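# Place an unpowered robot arm into a floor case

## Task

Take the limp, unpowered little robot arm from the desk (its joints give way under any push) and lay it inside the open case on the floor, sitting low enough that the lid could close, and leave it at rest there. It must not drop more than a few centimetres, since that may count as failure. Afterwards release it and back the robot away. The robot itself must not topple or finish leaning, or the task fails.

## Robot and tools

ROBOT. A Hello Robot Stretch 4 in a physics simulator: an omni-wheel base, a mast with a vertical lift, one telescoping arm reaching forward, a wrist with yaw, pitch and roll, and a two-finger gripper. It stands about 1.6 m tall; the base rim lies within 0.23 m of the base origin. Cameras: head_camera, head_left_camera, head_right_camera (head fisheyes) and wrist_camera. A loose object may occasionally get a brief shove from outside.

FRAMES. Base frame: origin on the floor below the base centre, x ahead, y to the left, z upward. hand_pose is reported in it (a point between the open fingertips, link pinch); with all wrist joints at 0 its axes line up with the base frame. The printed value may be somewhat off. Odometry frame = base frame where the scene began; base_odometry counts wheel rotation only, so slip looks like travel. Heading runs -3.142 to 3.142, left positive.

execute_actions(actions, cameras). actions is a list holding one action, or empty (then it only reports state and images). One action may contain "base", "joints" or both, plus optional "pace" and "contact_limits"; or it contains only "end_of_arm". All motions in it begin together.
- base: exactly one key, each a relative offset from where the base last reported itself. translate_m: metres straight ahead (+) or back, -2 to 2. strafe_m: metres sideways, left +, -2 to 2. rotate_rad: turn in place, counter-clockwise from above +, -3.2 to 3.2.
- joints: absolute targets by name (not offsets). lift_m 0 to 1.2 m; arm_m 0 to 0.55 m extension; wrist_yaw_rad -1.134 to 4.276 (0 ahead, + left, 3.14 tucked back, beyond 3.4 the arm may block); wrist_pitch_rad -1.117 to 4.259 (0 level, 1.57 pointing down); wrist_roll_rad -1.117 to 4.259 (0 = fingers level side by side, + turns clockwise when viewed from behind); gripper_m -0.038 to 0.141 m fingertip gap (negative squeezes tips together). Done tolerances: ±0.004 for lift, arm and gripper; ±0.02 yaw and roll; ±0.05 pitch. Out-of-range joint targets are clipped and flagged; unknown keys or other bad values reject the whole call with no motion.
- pace: "slow", "default", "fast", "max" (base up to 0.1/0.3/0.4/0.6 m/s and 1/2/3/4 rad/s). With lift above 0.2 base speed is reduced further, down to 0.3 m/s and 1 rad/s at full height.
- contact_limits: only {"arm_m": x}, 0 (gentlest) to 0.75 (firmest), default 0.5.
- end_of_arm: "enable_torque" revives wrist or gripper motors that shut off.
- cameras: list of names, or "all"; omitted/null means all, [] means none.
A joint or base left out of an action may still be driving toward an earlier target without it showing. No action runs beyond 15 s. If a result reports a stop, the rest of the tool calls in that reply are skipped.

wait(seconds): 0 to 10; commands nothing, returns state and images. zoom_image(camera, region=[x0,y0,x1,y1]) in pixels of that camera's latest full image, max 504x504, top-left origin. read_manual(section) only gives licence texts. finished_scene(scene) closes the scene for good and reports success; call it only once the arm lies settled in the case and the robot is clear.

RESULTS. joint_positions; hand_pose; base_odometry; turned_by_wheels vs turned_by_imu (gap over ~0.1 rad suggests collision or slip); base_tilt in degrees (forward/right positive, with a fixed bias up to ~1.5). lidar_m: 12 horizontal ranges in 30 degree sectors, first straight ahead then counter-clockwise (4th left, 7th behind, 10th right); "-" = nothing seen or closer than 0.25 m; sees roughly 0.15 m up to robot height, misses glass and thin legs. wrist_depth_mm: 7x7 grid of median depths from the top left, 100 to 2000 mm. motor_effort: percent of maximum, + toward larger joint values, bracket = peak in the last action; noisy with fixed offsets. For wheels, + means turning right. on_its_own lists what the call did not command; "held at" is a held target.
base_status/joint_status: "done"; "off_target" (may still push); "contact_stop_at_<key>" (hit something, part holds or goes slack; a slack lift can sag under load); "limit_stop_at_<name>"; "limit_stop_at_own_body" (self-collision; can move away); "limit_stop_at_tilt" (leaning over 6 degrees, lift/arm/wheels slack); "torque_fault" (wrist motor went limp; send enable_torque); "time_out".

GRIPPING. Command a gap smaller than the object to hold it; smaller values squeeze harder and pull it inward. Neither the reading nor "done" proves a grasp; a firm grip shows in gripper_m effort. Fingertips jammed against a surface below: raise the lift. To unfold the wrist at the start, send lift_m 0.4 with wrist_yaw_rad 0 together.

CAUTIONS. The object is floppy: grip it securely, move gently, and lower it all the way into the case before opening, so it drops at most a few centimetres. Avoid slams, drops and hard pushes. Do not drive or turn with over 1 kg held and arm_m above 0.2, especially at fast paces; steady pushing with a high gripper can also tip the robot. A level gripper holding over ~2 kg can fault the wrist. Tilted gripper (pitch below -0.2) with strong roll invites self-collision stops. Shorter robot motion time is better. The robot holds its last command while you deliberate, and the scene keeps running.

Each tool is called after ">>>" by a JSON object that holds its "op" and its "data".

## Session

>>> {"op": "execute_actions", "data": {"actions": []}}

Scene clock: 0.00 s.
base_odometry: x=+0.000 y=+0.000 heading=+0.000 (m, m, rad; odometry frame)
turned_by_wheels: +0.000 (rad since the last result)
turned_by_imu: +0.000 (rad since the last result)
base_tilt: forward=+0.2 right=+1.0 (deg)
lidar_m: 2.29 2.03 1.99 2.23 1.91 1.87 2.15 1.70 1.70 1.22 1.22 2.07
base_status: not commanded
joint_positions: lift_m=+0.232 arm_m=+0.001 wrist_yaw_rad=+3.104 wrist_pitch_rad=+0.020 wrist_roll_rad=-0.018 gripper_m=+0.057
joint_status: not commanded
motor_effort: lift_m=+19 arm_m=-1 wrist_yaw_rad=+0 wrist_pitch_rad=-5 wrist_roll_rad=+1 gripper_m=-5 wheel_0=+0 wheel_1=+0 wheel_2=+0 (%)
hand_pose: x=-0.1133 y=+0.0981 z=+0.4044 quat_wxyz=(+0.019, -0.010, -0.009, +1.000) (m; base frame)
wrist_depth_mm: - 146 - - - - - / - 124 161 - - - - / - 117 153 - - - - / - 137 190 - - - - / 211 1756 - - - - - / 229 1661 210 1661 195 1576 1499 / 225 1078 1098 141 1060 960 1042
pictures: head_camera, head_left_camera, head_right_camera, wrist_camera
Images, in order (width x height): head_camera 420x560, head_left_camera 420x672, head_right_camera 420x672, wrist_camera 616x392.

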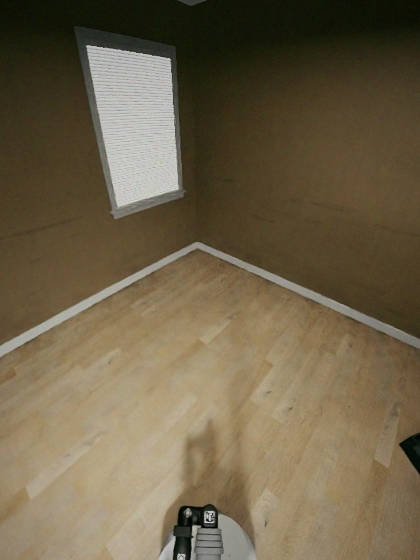

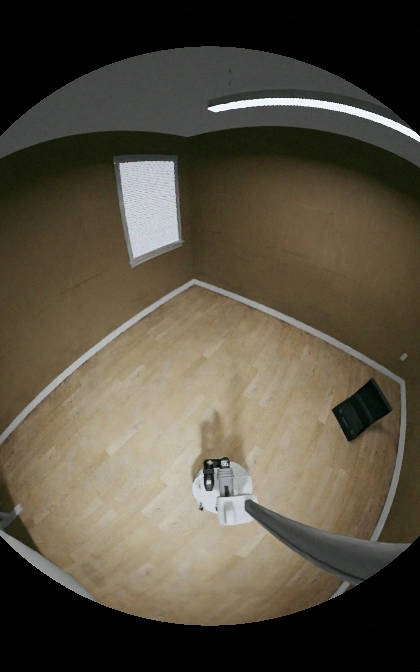

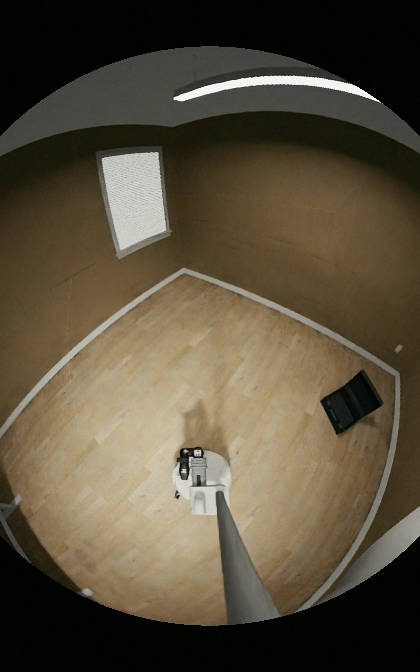

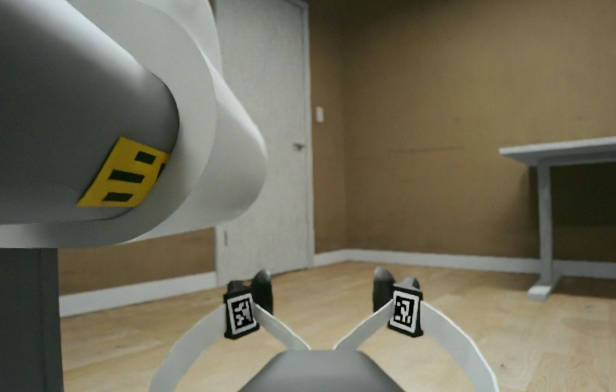

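>>> {"op": "zoom_image", "data": {"camera": "head_right_camera", "region": [290, 340, 420, 460]}}

>>> {"op": "execute_actions", "data": {"actions": [{"base":{"rotate_rad":2.2},"joints":{"lift_m":0.8,"wrist_yaw_rad":0,"wrist_pitch_rad":0.3,"gripper_m":0.14}}]}}

Region (290, 340, 420, 460) of head_right_camera's 420x672 image, scaled by 3.877, with more detail than that image has; it fills the top 465 rows of this view, and the rest is white.

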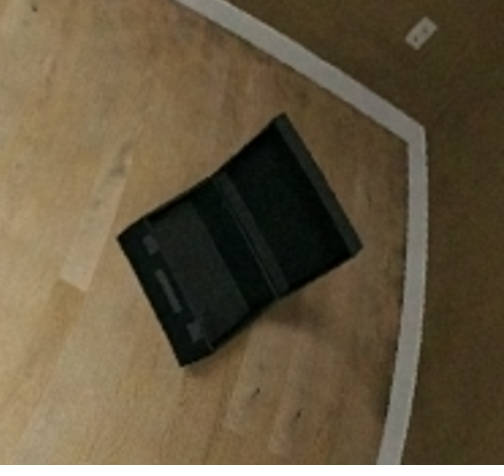

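Scene clock: 5.60 s.
base_odometry: x=+0.000 y=+0.000 heading=+2.199 (m, m, rad; odometry frame)
turned_by_wheels: +2.199 (rad since the last result)
turned_by_imu: +2.165 (rad since the last result)
base_tilt: forward=+0.2 right=+1.0 (deg)
lidar_m: 1.86 1.86 1.99 1.72 1.71 1.24 1.25 2.06 2.32 2.01 2.01 2.23
base_status: done
joint_positions: lift_m=+0.800 arm_m=+0.001 wrist_yaw_rad=+0.000 wrist_pitch_rad=+0.302 wrist_roll_rad=-0.018 gripper_m=+0.140
joint_status: all done
motor_effort: lift_m=+22(21) arm_m=-1(0) wrist_yaw_rad=-1(7) wrist_pitch_rad=-4(11) wrist_roll_rad=+0(0) gripper_m=-2(3) wheel_0=-5(12) wheel_1=-3(9) wheel_2=-2(9) (%)
hand_pose: x=+0.4471 y=-0.0873 z=+0.8921 quat_wxyz=(+0.989, -0.009, +0.150, +0.002) (m; base frame)
wrist_depth_mm: - - - - - - 1983 / - - - - - - - / - - - - - - - / - - - - - - - / - - - - - - - / 1921 1756 1708 1808 1808 210 1756 / 1499 1430 1537 141 1430 1397 1397
pictures: head_camera, head_left_camera, head_right_camera, wrist_camera
Images, in order (width x height): head_camera 420x560, head_left_camera 420x672, head_right_camera 420x672, wrist_camera 616x392.

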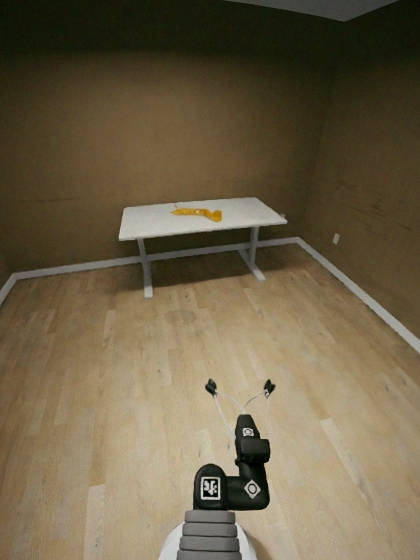

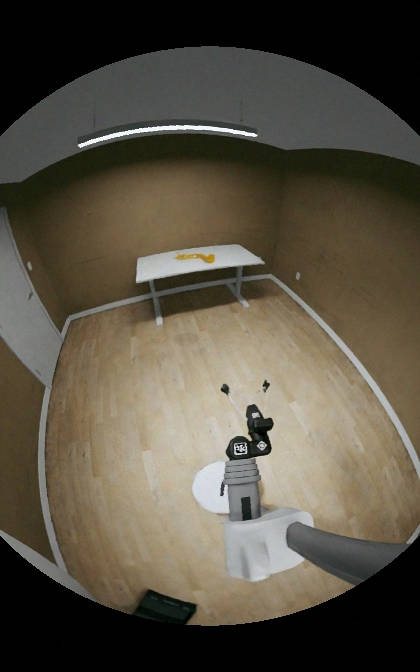

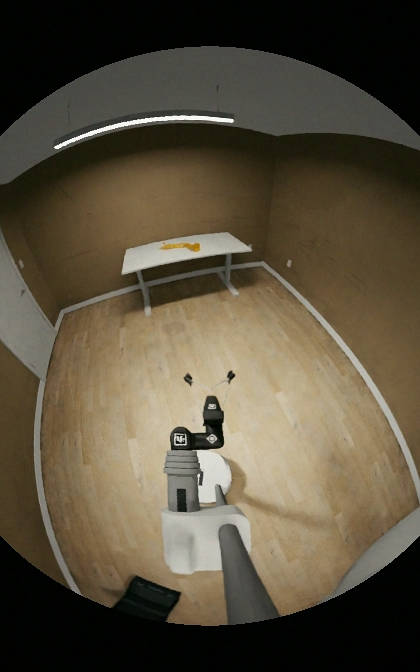

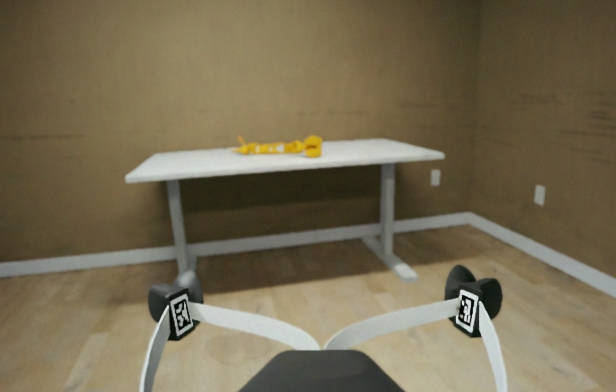

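>>> {"op": "execute_actions", "data": {"actions": [{"base":{"translate_m":1.55},"joints":{"lift_m":1.1,"wrist_pitch_rad":0.9},"pace":"fast"}]}}

>>> {"op": "execute_actions", "data": {"actions": [{"base":{"rotate_rad":0.3},"joints":{"arm_m":0.2,"wrist_pitch_rad":1.2}}], "cameras": ["head_camera","wrist_camera"]}}

Scene clock: 14.47 s.
base_odometry: x=-0.912 y=+1.253 heading=+2.200 (m, m, rad; odometry frame)
turned_by_wheels: +0.001 (rad since the last result)
turned_by_imu: -0.003 (rad since the last result)
base_tilt: forward=+0.2 right=+1.0 (deg)
lidar_m: 0.39 0.35 0.45 0.80 2.13 2.47 2.71 3.28 1.86 1.59 0.83 0.46
base_status: done
joint_positions: lift_m=+1.100 arm_m=+0.001 wrist_yaw_rad=+0.000 wrist_pitch_rad=+0.901 wrist_roll_rad=-0.018 gripper_m=+0.140
joint_status: all done
motor_effort: lift_m=+21(20) arm_m=+0(1) wrist_yaw_rad=-1(1) wrist_pitch_rad=-2(4) wrist_roll_rad=+0(1) gripper_m=-3(2) wheel_0=+4(9) wheel_1=+3(8) wheel_2=+0(13) (%)
hand_pose: x=+0.3507 y=-0.0874 z=+1.0518 quat_wxyz=(+0.900, -0.008, +0.436, +0.004) (m; base frame)
wrist_depth_mm: 842 891 946 1025 1060 1138 1229 / 931 960 991 976 946 946 1430 / 878 854 854 831 809 798 1537 / 732 699 707 715 707 699 691 / 661 654 621 603 627 615 615 / 585 569 554 574 564 204 1255 / 530 525 530 141 1182 1138 1160
pictures: head_camera, head_left_camera, head_right_camera, wrist_camera
Images, in order (width x height): head_camera 420x560, head_left_camera 420x672, head_right_camera 420x672, wrist_camera 616x392.

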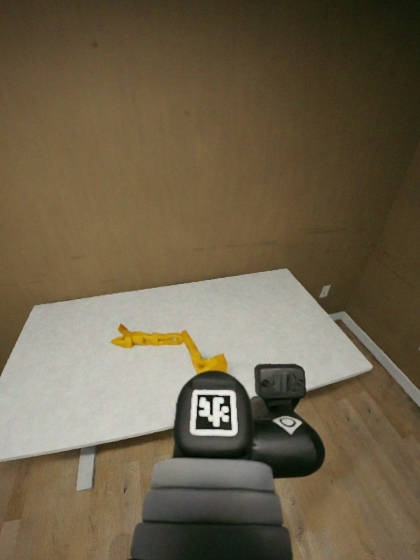

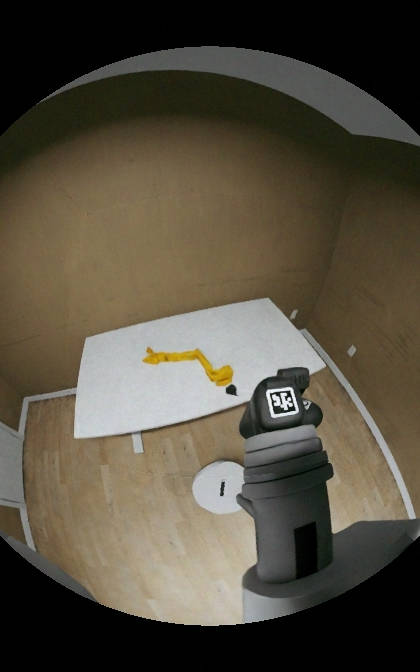

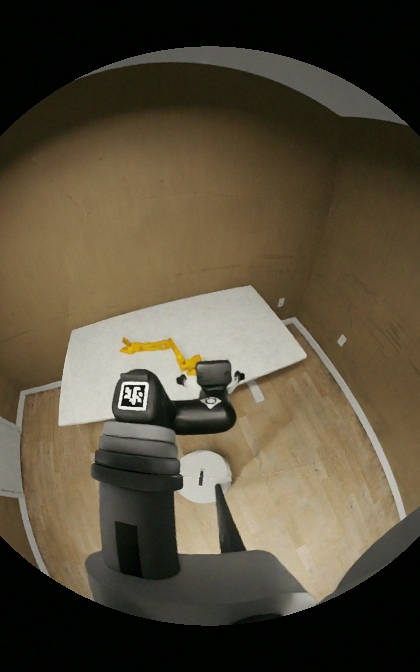

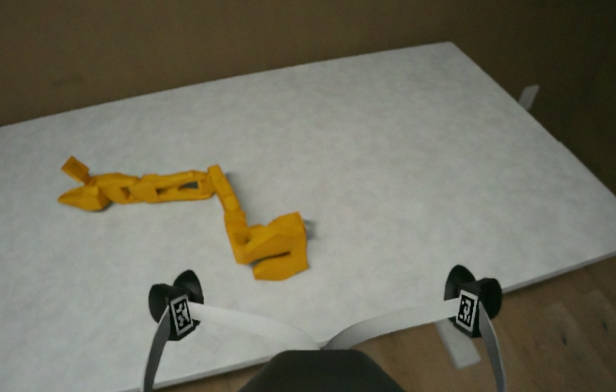

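Scene clock: 16.17 s.
base_odometry: x=-0.912 y=+1.253 heading=+2.499 (m, m, rad; odometry frame)
turned_by_wheels: +0.299 (rad since the last result)
turned_by_imu: +0.294 (rad since the last result)
base_tilt: forward=+0.3 right=+1.0 (deg)
lidar_m: 0.39 0.41 0.58 2.11 2.26 2.70 3.64 2.19 1.65 1.58 0.56 0.39
base_status: done
joint_positions: lift_m=+1.100 arm_m=+0.199 wrist_yaw_rad=+0.000 wrist_pitch_rad=+1.201 wrist_roll_rad=-0.018 gripper_m=+0.140
joint_status: all done
motor_effort: lift_m=+21(21) arm_m=+7(6) wrist_yaw_rad=+0(1) wrist_pitch_rad=-2(2) wrist_roll_rad=+1(1) gripper_m=-2(2) wheel_0=-5(11) wheel_1=-3(7) wheel_2=-3(7) (%)
hand_pose: x=+0.4741 y=-0.0874 z=+1.0091 quat_wxyz=(+0.825, -0.008, +0.565, +0.005) (m; base frame)
wrist_depth_mm: 759 741 715 715 699 683 683 / 683 683 668 661 640 640 627 / 634 621 591 580 597 597 591 / 591 580 574 564 564 554 544 / 554 539 544 530 455 521 512 / 512 504 492 504 439 204 480 / 488 480 484 142 466 459 455
pictures: head_camera, wrist_camera
Images, in order (width x height): head_camera 420x560, wrist_camera 616x392.

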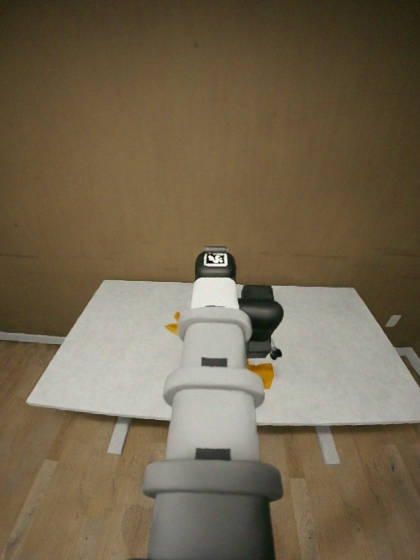

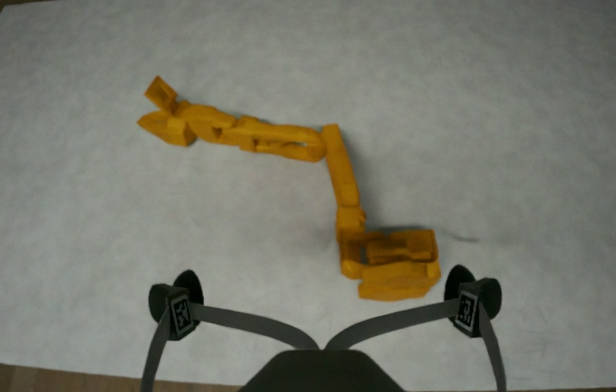

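>>> {"op": "execute_actions", "data": {"actions": [{"base":{"translate_m":0.2},"joints":{"arm_m":0.45,"wrist_pitch_rad":1.57,"gripper_m":0.0,"lift_m":0.97}}], "cameras": []}}

>>> {"op": "execute_actions", "data": {"actions": [{"base":{"strafe_m":0.17}}]}}

Scene clock: 31.10 s.
base_odometry: x=-1.072 y=+1.373 heading=+2.499 (m, m, rad; odometry frame)
turned_by_wheels: +0.000 (rad since the last result)
turned_by_imu: +0.000 (rad since the last result)
base_tilt: forward=+0.3 right=+0.9 (deg)
lidar_m: 0.25 0.25 0.29 2.09 2.24 2.89 3.85 2.23 1.63 0.74 0.29 0.25
base_status: done
joint_positions: lift_m=+0.970 arm_m=+0.449 wrist_yaw_rad=+0.000 wrist_pitch_rad=+1.570 wrist_roll_rad=-0.018 gripper_m=+0.000
joint_status: all done
motor_effort: lift_m=+15(22) arm_m=+7(7) wrist_yaw_rad=-1(1) wrist_pitch_rad=+0(5) wrist_roll_rad=+0(0) gripper_m=-8(9) wheel_0=+3(8) wheel_1=+2(8) wheel_2=+1(11) (%)
hand_pose: x=+0.6200 y=-0.0874 z=+0.8600 quat_wxyz=(+0.707, -0.007, +0.707, +0.007) (m; base frame)
wrist_depth_mm: 382 382 377 373 368 364 359 / 382 377 375 368 366 362 359 / 382 375 370 368 366 359 357 / 377 373 368 364 359 357 353 / 373 370 366 364 359 355 351 / 314 315 364 202 203 351 349 / 366 366 167 146 353 347 345
pictures: none
No camera images: the call's "cameras" was empty. Leave "cameras" out to get every camera's image.

Scene clock: 32.93 s.
base_odometry: x=-1.174 y=+1.237 heading=+2.499 (m, m, rad; odometry frame)
turned_by_wheels: +0.000 (rad since the last result)
turned_by_imu: +0.001 (rad since the last result)
base_tilt: forward=+0.2 right=+0.9 (deg)
lidar_m: 0.25 0.25 0.31 1.94 2.10 2.85 3.84 2.48 1.81 0.77 0.30 0.25
base_status: done
joint_positions: lift_m=+0.970 arm_m=+0.449 wrist_yaw_rad=+0.000 wrist_pitch_rad=+1.570 wrist_roll_rad=-0.018 gripper_m=+0.000
joint_status: not commanded
motor_effort: lift_m=+15(15) arm_m=+6(6) wrist_yaw_rad=+0(1) wrist_pitch_rad=+1(1) wrist_roll_rad=+1(1) gripper_m=-7(8) wheel_0=-3(11) wheel_1=+2(12) wheel_2=+0(0) (%)
hand_pose: x=+0.6200 y=-0.0874 z=+0.8600 quat_wxyz=(+0.707, -0.007, +0.707, +0.007) (m; base frame)
wrist_depth_mm: 387 382 377 373 368 364 362 / 384 379 373 373 366 364 357 / 382 375 373 366 364 359 357 / 377 373 368 364 359 355 353 / 375 370 368 362 362 355 351 / 370 368 278 202 203 349 349 / 368 366 167 147 298 294 324
pictures: head_camera, head_left_camera, head_right_camera, wrist_camera
Images, in order (width x height): head_camera 420x560, head_left_camera 420x672, head_right_camera 420x672, wrist_camera 616x392.

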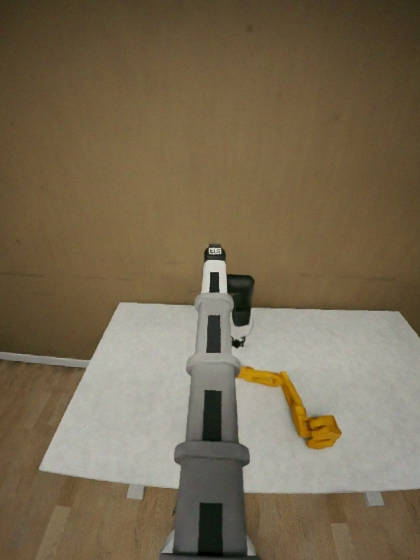

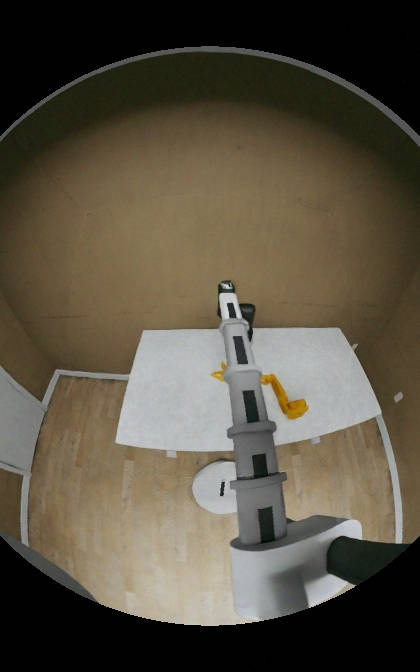

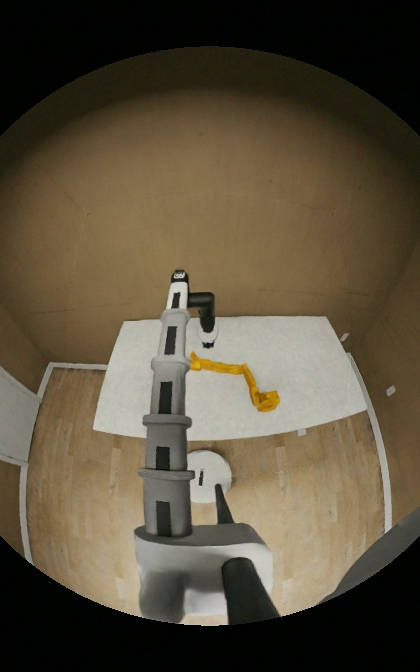

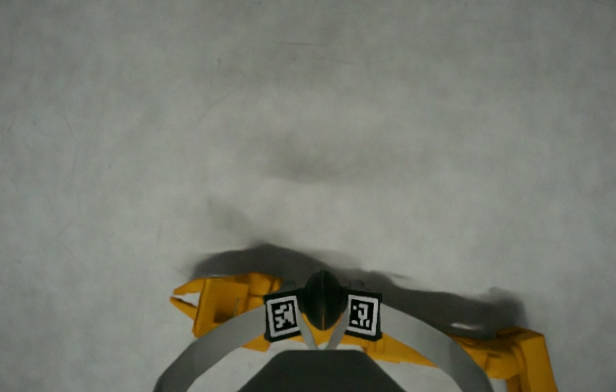

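>>> {"op": "execute_actions", "data": {"actions": [{"base":{"strafe_m":0.03},"joints":{"arm_m":0.48,"lift_m":0.87}}], "cameras": ["wrist_camera"]}}

>>> {"op": "execute_actions", "data": {"actions": [{"joints":{"arm_m":0.32},"pace":"slow"}], "cameras": ["wrist_camera","head_camera","head_right_camera"]}}

Scene clock: 38.50 s.
base_odometry: x=-1.192 y=+1.213 heading=+2.499 (m, m, rad; odometry frame)
turned_by_wheels: +0.000 (rad since the last result)
turned_by_imu: +0.000 (rad since the last result)
base_tilt: forward=+0.3 right=+0.9 (deg)
lidar_m: 0.25 0.25 0.30 1.90 2.03 2.78 3.87 2.52 1.88 0.76 0.30 0.25
base_status: done
joint_positions: lift_m=+0.870 arm_m=+0.479 wrist_yaw_rad=+0.000 wrist_pitch_rad=+1.570 wrist_roll_rad=-0.018 gripper_m=+0.000
joint_status: all done
motor_effort: lift_m=+16(15) arm_m=+7(6) wrist_yaw_rad=+0(0) wrist_pitch_rad=+1(0) wrist_roll_rad=+0(0) gripper_m=-8(9) wheel_0=-3(10) wheel_1=+2(10) wheel_2=+0(1) (%)
hand_pose: x=+0.6499 y=-0.0874 z=+0.7600 quat_wxyz=(+0.707, -0.007, +0.707, +0.007) (m; base frame)
wrist_depth_mm: 281 277 274 270 268 264 263 / 278 274 272 270 266 262 260 / 276 272 270 267 265 262 259 / 272 270 267 264 262 258 257 / 271 270 266 263 262 257 256 / 268 267 264 202 203 256 253 / 267 266 167 146 255 252 252
pictures: wrist_camera
Images, in order (width x height): wrist_camera 616x392.

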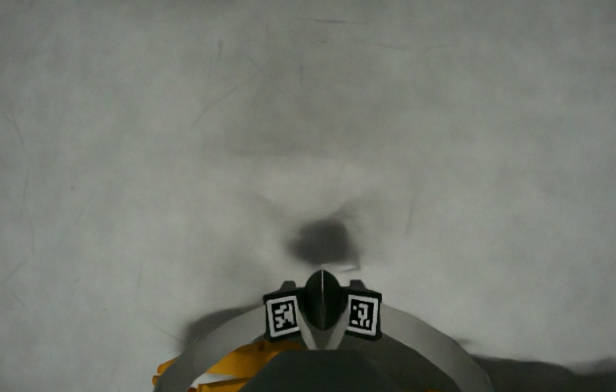

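Scene clock: 41.37 s.
base_odometry: x=-1.192 y=+1.213 heading=+2.499 (m, m, rad; odometry frame)
turned_by_wheels: +0.000 (rad since the last result)
turned_by_imu: +0.000 (rad since the last result)
base_tilt: forward=+0.3 right=+1.0 (deg)
lidar_m: 0.25 0.25 0.31 1.89 2.03 2.82 3.83 2.53 1.85 0.72 0.27 0.25
base_status: not commanded
joint_positions: lift_m=+0.870 arm_m=+0.321 wrist_yaw_rad=+0.001 wrist_pitch_rad=+1.568 wrist_roll_rad=-0.018 gripper_m=+0.000
joint_status: all done
motor_effort: lift_m=+16(16) arm_m=-7(8) wrist_yaw_rad=-1(2) wrist_pitch_rad=+6(9) wrist_roll_rad=+1(1) gripper_m=-9(9) wheel_0=-2(2) wheel_1=+2(2) wheel_2=+0(0) (%)
hand_pose: x=+0.4930 y=-0.0874 z=+0.7600 quat_wxyz=(+0.708, -0.007, +0.706, +0.007) (m; base frame)
wrist_depth_mm: 281 277 274 272 268 265 263 / 278 276 272 270 267 264 260 / 276 273 270 266 264 262 259 / 274 271 268 265 263 260 257 / 272 270 266 263 260 257 256 / 270 266 264 195 202 254 240 / 268 265 167 148 200 200 252
pictures: head_camera, head_right_camera, wrist_camera
Images, in order (width x height): head_camera 420x560, head_right_camera 420x672, wrist_camera 616x392.

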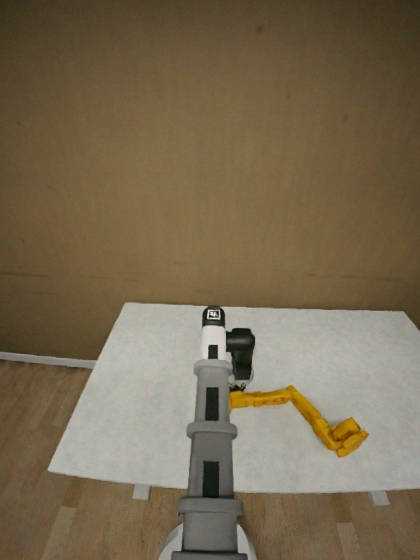

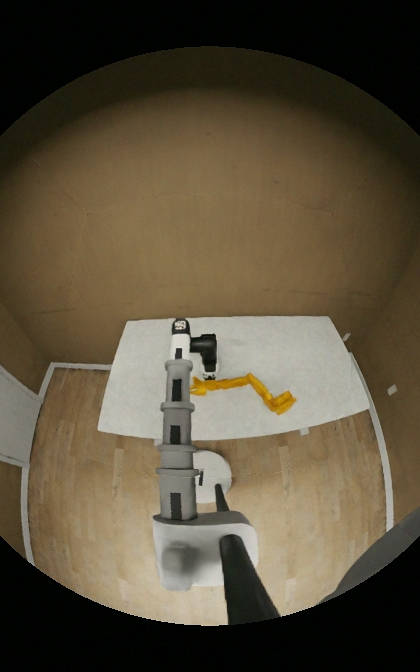

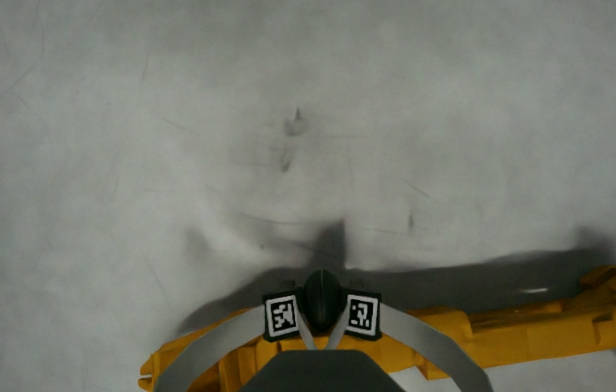

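>>> {"op": "execute_actions", "data": {"actions": [{"joints":{"lift_m":0.97,"arm_m":0.33}}], "cameras": []}}

>>> {"op": "execute_actions", "data": {"actions": [{"base":{"strafe_m":-0.235},"joints":{"arm_m":0.25,"wrist_roll_rad":-0.5,"gripper_m":0.09}}], "cameras": ["wrist_camera","head_camera"]}}

Scene clock: 50.63 s.
base_odometry: x=-1.192 y=+1.213 heading=+2.499 (m, m, rad; odometry frame)
turned_by_wheels: +0.000 (rad since the last result)
turned_by_imu: +0.000 (rad since the last result)
base_tilt: forward=+0.3 right=+0.9 (deg)
lidar_m: 0.25 0.25 0.28 1.91 2.02 2.80 3.83 2.53 1.87 0.77 0.29 0.25
base_status: not commanded
joint_positions: lift_m=+0.970 arm_m=+0.329 wrist_yaw_rad=+0.000 wrist_pitch_rad=+1.570 wrist_roll_rad=-0.018 gripper_m=+0.000
joint_status: all done
motor_effort: lift_m=+22(24) arm_m=+7(7) wrist_yaw_rad=-1(2) wrist_pitch_rad=+2(7) wrist_roll_rad=+1(0) gripper_m=-8(7) wheel_0=-2(2) wheel_1=+2(2) wheel_2=+0(0) (%)
hand_pose: x=+0.5000 y=-0.0874 z=+0.8595 quat_wxyz=(+0.707, -0.007, +0.707, +0.007) (m; base frame)
wrist_depth_mm: 387 382 377 373 370 364 362 / 384 377 373 370 366 362 362 / 377 375 368 366 364 357 357 / 375 375 368 366 359 355 353 / 373 370 366 362 357 355 349 / 373 366 362 202 202 301 300 / 368 364 167 146 353 347 347
pictures: none
No camera images: the call's "cameras" was empty. Leave "cameras" out to get every camera's image.

Scene clock: 52.73 s.
base_odometry: x=-1.051 y=+1.401 heading=+2.500 (m, m, rad; odometry frame)
turned_by_wheels: +0.000 (rad since the last result)
turned_by_imu: -0.001 (rad since the last result)
base_tilt: forward=+0.3 right=+0.9 (deg)
lidar_m: 0.25 0.25 0.30 2.14 2.29 2.87 3.84 2.20 1.62 0.74 0.31 0.25
base_status: done
joint_positions: lift_m=+0.970 arm_m=+0.251 wrist_yaw_rad=+0.000 wrist_pitch_rad=+1.570 wrist_roll_rad=-0.500 gripper_m=+0.090
joint_status: all done
motor_effort: lift_m=+21(22) arm_m=-7(6) wrist_yaw_rad=-1(2) wrist_pitch_rad=+1(0) wrist_roll_rad=-1(5) gripper_m=-3(8) wheel_0=+4(15) wheel_1=-1(10) wheel_2=+0(1) (%)
hand_pose: x=+0.4223 y=-0.0874 z=+0.8595 quat_wxyz=(+0.685, -0.175, +0.685, +0.175) (m; base frame)
wrist_depth_mm: 387 379 375 373 368 368 364 / 312 377 370 368 366 364 362 / 377 338 368 368 364 359 357 / 373 370 366 312 357 359 355 / 373 370 366 364 359 355 353 / 368 364 216 357 211 353 351 / 1078 364 359 142 351 349 347
pictures: head_camera, wrist_camera
Images, in order (width x height): head_camera 420x560, wrist_camera 616x392.

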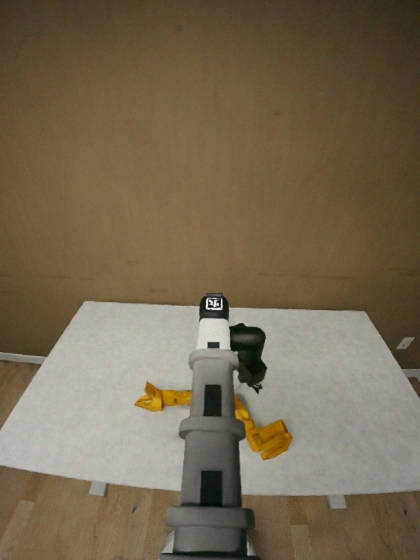

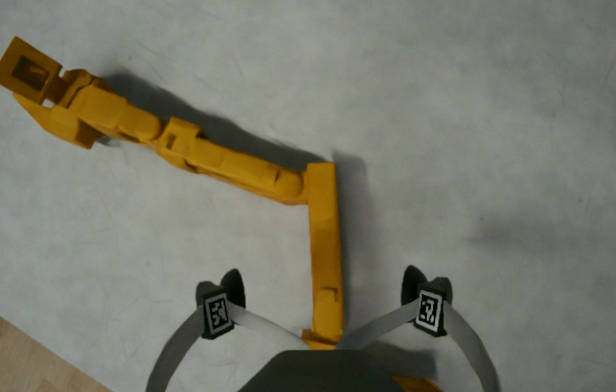

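>>> {"op": "execute_actions", "data": {"actions": [{"joints":{"lift_m":0.875}}], "cameras": []}}

>>> {"op": "execute_actions", "data": {"actions": [{"joints":{"gripper_m":-0.025}}], "cameras": ["wrist_camera"]}}

>>> {"op": "execute_actions", "data": {"actions": [{"base":{"translate_m":0.13},"joints":{"lift_m":0.89,"arm_m":0.45},"pace":"slow"}]}}

Scene clock: 57.63 s.
base_odometry: x=-1.051 y=+1.401 heading=+2.500 (m, m, rad; odometry frame)
turned_by_wheels: +0.000 (rad since the last result)
turned_by_imu: +0.000 (rad since the last result)
base_tilt: forward=+0.2 right=+1.0 (deg)
lidar_m: 0.25 0.25 0.31 2.14 2.27 2.89 3.84 2.22 1.61 0.76 0.27 0.25
base_status: not commanded
joint_positions: lift_m=+0.875 arm_m=+0.251 wrist_yaw_rad=+0.000 wrist_pitch_rad=+1.570 wrist_roll_rad=-0.500 gripper_m=+0.090
joint_status: all done
motor_effort: lift_m=+15(20) arm_m=-7(6) wrist_yaw_rad=+0(0) wrist_pitch_rad=-1(1) wrist_roll_rad=+0(1) gripper_m=-3(4) wheel_0=+4(4) wheel_1=-1(1) wheel_2=+0(0) (%)
hand_pose: x=+0.4222 y=-0.0874 z=+0.7650 quat_wxyz=(+0.685, -0.175, +0.685, +0.175) (m; base frame)
wrist_depth_mm: 283 281 277 277 273 271 268 / 221 279 277 273 270 268 267 / 279 220 217 272 270 266 266 / 278 276 272 215 268 265 263 / 276 273 271 209 266 264 262 / 272 272 216 201 211 260 260 / 272 270 266 142 263 260 258
pictures: none
No camera images: the call's "cameras" was empty. Leave "cameras" out to get every camera's image.

Scene clock: 59.50 s.
base_odometry: x=-1.051 y=+1.401 heading=+2.500 (m, m, rad; odometry frame)
turned_by_wheels: +0.000 (rad since the last result)
turned_by_imu: +0.000 (rad since the last result)
base_tilt: forward=+0.2 right=+1.0 (deg)
lidar_m: 0.25 0.25 0.31 2.16 2.27 2.90 3.87 2.21 1.61 0.74 0.28 0.25
base_status: not commanded
joint_positions: lift_m=+0.875 arm_m=+0.251 wrist_yaw_rad=+0.000 wrist_pitch_rad=+1.570 wrist_roll_rad=-0.500 gripper_m=-0.024
joint_status: all done
motor_effort: lift_m=+17(17) arm_m=-6(7) wrist_yaw_rad=+0(0) wrist_pitch_rad=+2(0) wrist_roll_rad=+1(1) gripper_m=-26(24) wheel_0=+4(4) wheel_1=-1(1) wheel_2=+0(0) (%)
hand_pose: x=+0.4222 y=-0.0874 z=+0.7648 quat_wxyz=(+0.685, -0.175, +0.685, +0.175) (m; base frame)
wrist_depth_mm: 282 281 277 274 272 270 265 / 216 278 276 272 270 268 265 / 278 213 205 270 268 264 264 / 277 272 271 206 266 264 263 / 274 271 270 267 265 263 259 / 273 271 267 187 186 259 259 / 271 268 266 147 260 256 256
pictures: wrist_camera
Images, in order (width x height): wrist_camera 616x392.

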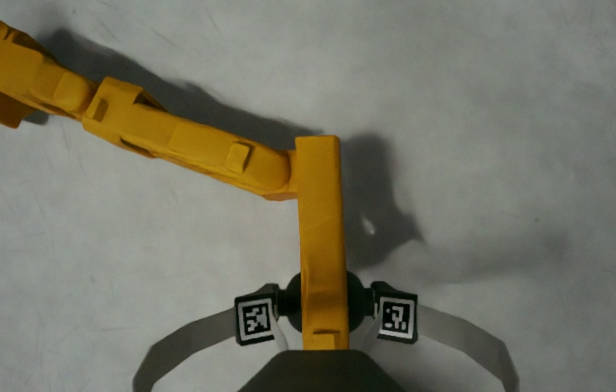

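Scene clock: 62.77 s.
base_odometry: x=-1.155 y=+1.479 heading=+2.500 (m, m, rad; odometry frame)
turned_by_wheels: +0.001 (rad since the last result)
turned_by_imu: +0.000 (rad since the last result)
base_tilt: forward=+0.3 right=+0.9 (deg)
lidar_m: 0.25 0.25 0.25 0.32 2.27 3.01 4.00 2.22 1.61 0.26 0.25 0.25
base_status: done
joint_positions: lift_m=+0.890 arm_m=+0.449 wrist_yaw_rad=+0.000 wrist_pitch_rad=+1.570 wrist_roll_rad=-0.500 gripper_m=-0.024
joint_status: all done
motor_effort: lift_m=+25(25) arm_m=+7(7) wrist_yaw_rad=-1(1) wrist_pitch_rad=+2(0) wrist_roll_rad=+1(0) gripper_m=-25(29) wheel_0=+6(5) wheel_1=+5(9) wheel_2=-2(8) (%)
hand_pose: x=+0.6199 y=-0.0874 z=+0.7792 quat_wxyz=(+0.685, -0.175, +0.685, +0.175) (m; base frame)
wrist_depth_mm: 297 294 291 287 287 296 264 / 226 291 287 287 283 281 303 / 291 223 212 285 281 279 277 / 290 287 285 210 281 276 274 / 289 286 283 198 278 274 274 / 286 285 281 187 186 273 272 / 285 281 278 151 274 215 270
pictures: head_camera, head_left_camera, head_right_camera, wrist_camera
Images, in order (width x height): head_camera 420x560, head_left_camera 420x672, head_right_camera 420x672, wrist_camera 616x392.

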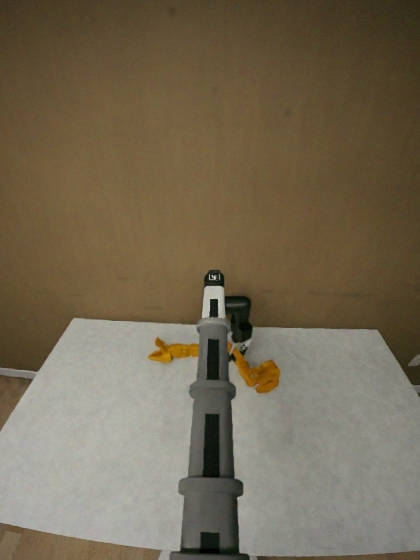

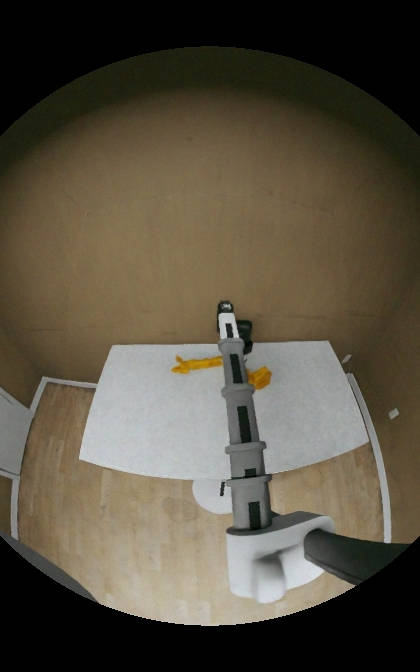

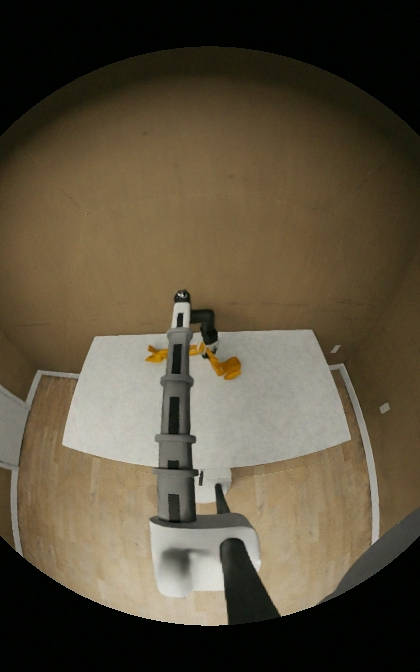

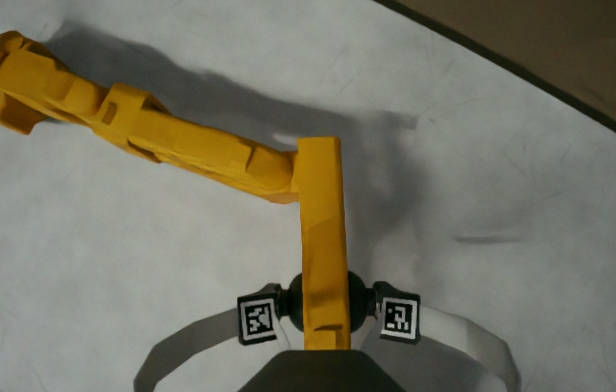

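>>> {"op": "execute_actions", "data": {"actions": [{"joints":{"arm_m":0.53,"wrist_roll_rad":0.3},"pace":"slow"}], "cameras": ["wrist_camera"]}}

>>> {"op": "execute_actions", "data": {"actions": [{"joints":{"wrist_roll_rad":0.9},"pace":"slow"}], "cameras": ["wrist_camera","head_left_camera"]}}

Scene clock: 68.50 s.
base_odometry: x=-1.155 y=+1.479 heading=+2.500 (m, m, rad; odometry frame)
turned_by_wheels: +0.000 (rad since the last result)
turned_by_imu: +0.000 (rad since the last result)
base_tilt: forward=+0.3 right=+0.9 (deg)
lidar_m: 0.25 0.25 0.25 0.38 2.28 3.04 4.01 2.20 1.64 0.28 0.25 0.25
base_status: not commanded
joint_positions: lift_m=+0.890 arm_m=+0.529 wrist_yaw_rad=+0.001 wrist_pitch_rad=+1.573 wrist_roll_rad=+0.298 gripper_m=-0.024
joint_status: all done
motor_effort: lift_m=+25(25) arm_m=+7(7) wrist_yaw_rad=-2(3) wrist_pitch_rad=-5(8) wrist_roll_rad=+6(11) gripper_m=-27(28) wheel_0=+5(6) wheel_1=+5(5) wheel_2=-2(2) (%)
hand_pose: x=+0.6992 y=-0.0874 z=+0.7792 quat_wxyz=(+0.699, +0.105, +0.700, -0.105) (m; base frame)
wrist_depth_mm: 161 182 209 244 287 324 278 / 202 233 281 314 282 278 276 / 273 303 287 282 281 277 276 / 223 217 209 203 278 274 273 / 290 286 283 239 277 274 272 / 286 285 282 187 182 271 271 / 287 282 279 153 274 268 267
pictures: wrist_camera
Images, in order (width x height): wrist_camera 616x392.

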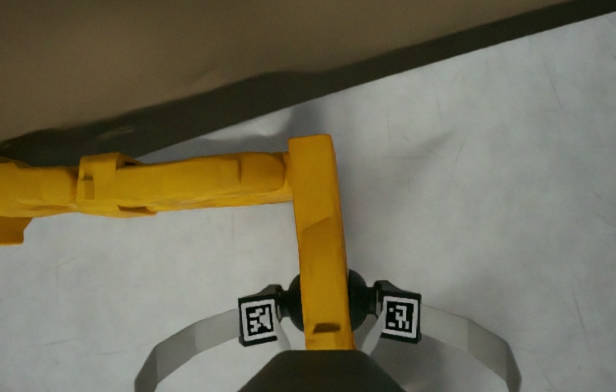

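Scene clock: 69.57 s.
base_odometry: x=-1.155 y=+1.479 heading=+2.500 (m, m, rad; odometry frame)
turned_by_wheels: +0.000 (rad since the last result)
turned_by_imu: +0.000 (rad since the last result)
base_tilt: forward=+0.3 right=+0.9 (deg)
lidar_m: 0.25 0.25 0.25 0.35 2.27 3.03 4.02 2.21 1.60 0.29 0.25 0.25
base_status: not commanded
joint_positions: lift_m=+0.890 arm_m=+0.529 wrist_yaw_rad=+0.001 wrist_pitch_rad=+1.573 wrist_roll_rad=+0.898 gripper_m=-0.024
joint_status: all done
motor_effort: lift_m=+24(25) arm_m=+7(8) wrist_yaw_rad=-3(2) wrist_pitch_rad=-6(6) wrist_roll_rad=+5(14) gripper_m=-27(26) wheel_0=+5(5) wheel_1=+4(5) wheel_2=-2(2) (%)
hand_pose: x=+0.6992 y=-0.0874 z=+0.7792 quat_wxyz=(+0.637, +0.307, +0.638, -0.307) (m; base frame)
wrist_depth_mm: 146 184 255 286 282 281 277 / 163 211 294 283 281 277 276 / 187 251 287 282 279 276 273 / 217 291 196 196 278 276 273 / 256 209 282 221 277 272 271 / 211 246 282 188 185 271 268 / 228 285 279 150 274 214 268
pictures: head_left_camera, wrist_camera
Images, in order (width x height): head_left_camera 420x672, wrist_camera 616x392.

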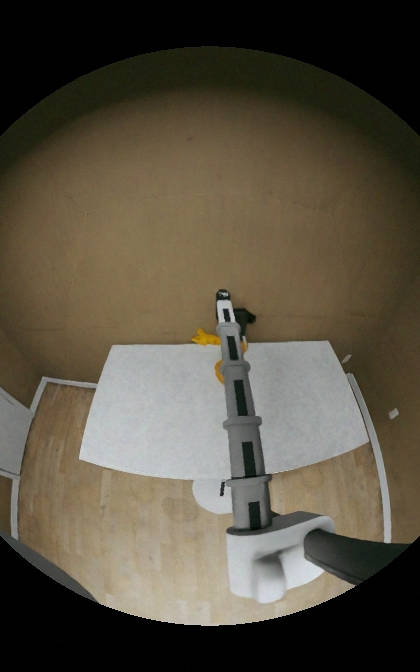

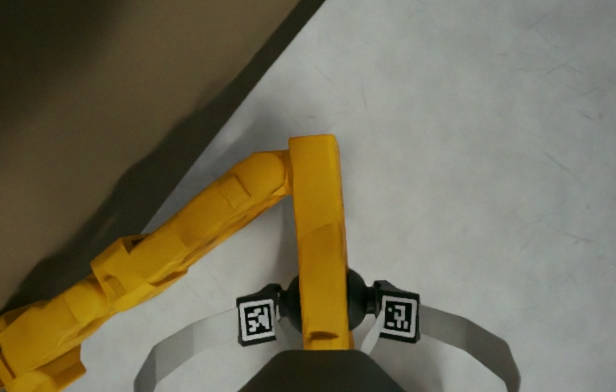

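Works.

>>> {"op": "execute_actions", "data": {"actions": [{"joints":{"wrist_roll_rad":1.4},"pace":"slow"}], "cameras": ["wrist_camera"]}}

>>> {"op": "execute_actions", "data": {"actions": [{"base":{"translate_m":-0.5},"joints":{"arm_m":0.15,"lift_m":0.92}}]}}

Scene clock: 73.23 s.
base_odometry: x=-1.155 y=+1.479 heading=+2.500 (m, m, rad; odometry frame)
turned_by_wheels: +0.000 (rad since the last result)
turned_by_imu: +0.000 (rad since the last result)
base_tilt: forward=+0.2 right=+0.9 (deg)
lidar_m: 0.25 0.25 0.25 0.32 2.27 3.04 3.99 2.20 1.61 0.30 0.25 0.25
base_status: not commanded
joint_positions: lift_m=+0.890 arm_m=+0.529 wrist_yaw_rad=+0.001 wrist_pitch_rad=+1.573 wrist_roll_rad=+1.398 gripper_m=-0.024
joint_status: all done
motor_effort: lift_m=+25(24) arm_m=+7(7) wrist_yaw_rad=-3(3) wrist_pitch_rad=-6(8) wrist_roll_rad=+6(9) gripper_m=-27(25) wheel_0=+5(5) wheel_1=+5(4) wheel_2=-2(2) (%)
hand_pose: x=+0.6992 y=-0.0874 z=+0.7792 quat_wxyz=(+0.541, +0.454, +0.542, -0.455) (m; base frame)
wrist_depth_mm: 190 258 289 285 281 277 276 / 196 271 287 285 281 277 276 / 204 286 286 281 279 277 273 / 211 287 285 194 278 274 272 / 217 286 202 213 278 273 272 / 224 282 203 189 185 272 270 / 229 210 279 150 273 213 268
pictures: wrist_camera
Images, in order (width x height): wrist_camera 616x392.

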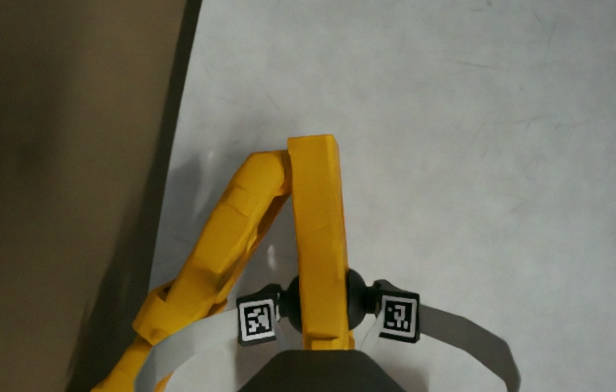

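Scene clock: 76.40 s.
base_odometry: x=-0.754 y=+1.180 heading=+2.500 (m, m, rad; odometry frame)
turned_by_wheels: -0.001 (rad since the last result)
turned_by_imu: +0.000 (rad since the last result)
base_tilt: forward=+0.2 right=+1.0 (deg)
lidar_m: 0.25 0.25 0.87 2.14 2.26 2.66 3.43 2.16 1.61 1.55 0.79 0.59
base_status: done
joint_positions: lift_m=+0.920 arm_m=+0.151 wrist_yaw_rad=+0.000 wrist_pitch_rad=+1.572 wrist_roll_rad=+1.400 gripper_m=-0.024
joint_status: all done
motor_effort: lift_m=+24(26) arm_m=-6(8) wrist_yaw_rad=+0(3) wrist_pitch_rad=-3(6) wrist_roll_rad=+0(6) gripper_m=-26(26) wheel_0=-5(13) wheel_1=-2(7) wheel_2=+0(11) (%)
hand_pose: x=+0.3218 y=-0.0874 z=+0.8093 quat_wxyz=(+0.541, +0.455, +0.541, -0.456) (m; base frame)
wrist_depth_mm: 332 1078 1025 1042 1025 1008 1008 / 330 1060 1060 1042 1025 1008 1008 / 327 1060 1042 199 1008 991 1008 / 327 1060 1042 175 1025 1008 1008 / 325 1060 195 184 798 788 976 / 336 1042 199 191 186 798 991 / 343 225 1025 146 798 473 976
pictures: head_camera, head_left_camera, head_right_camera, wrist_camera
Images, in order (width x height): head_camera 420x560, head_left_camera 420x672, head_right_camera 420x672, wrist_camera 616x392.

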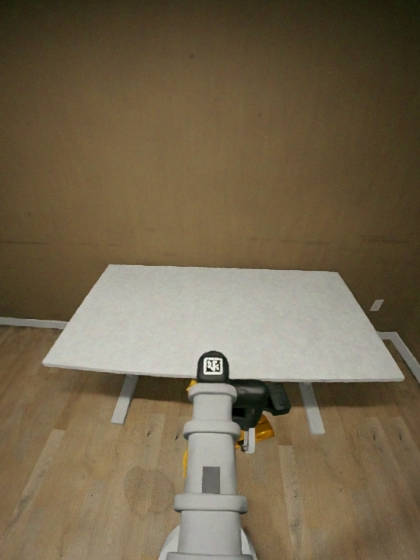

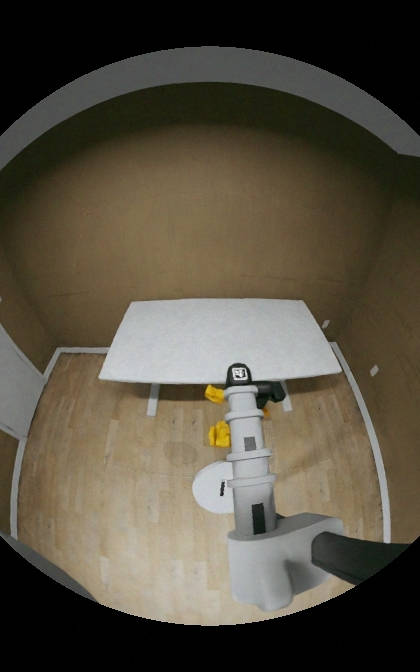

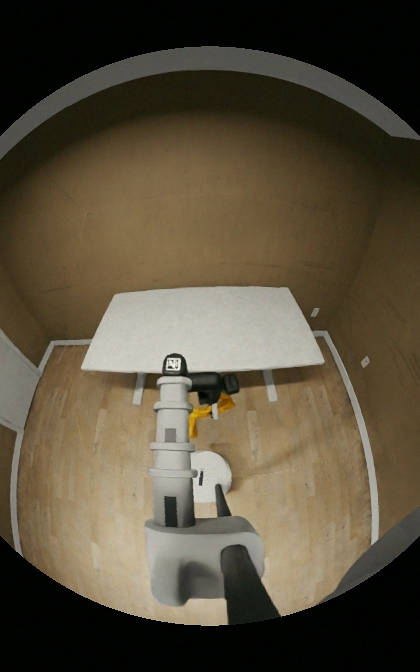

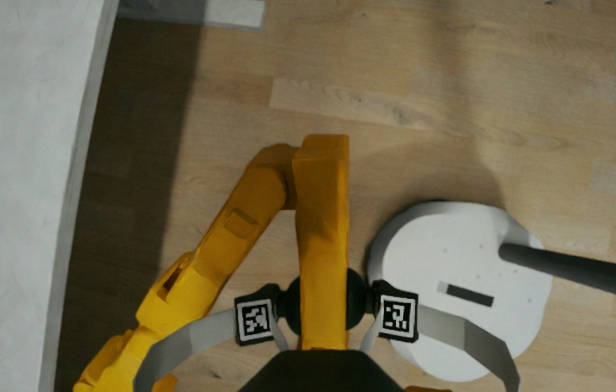

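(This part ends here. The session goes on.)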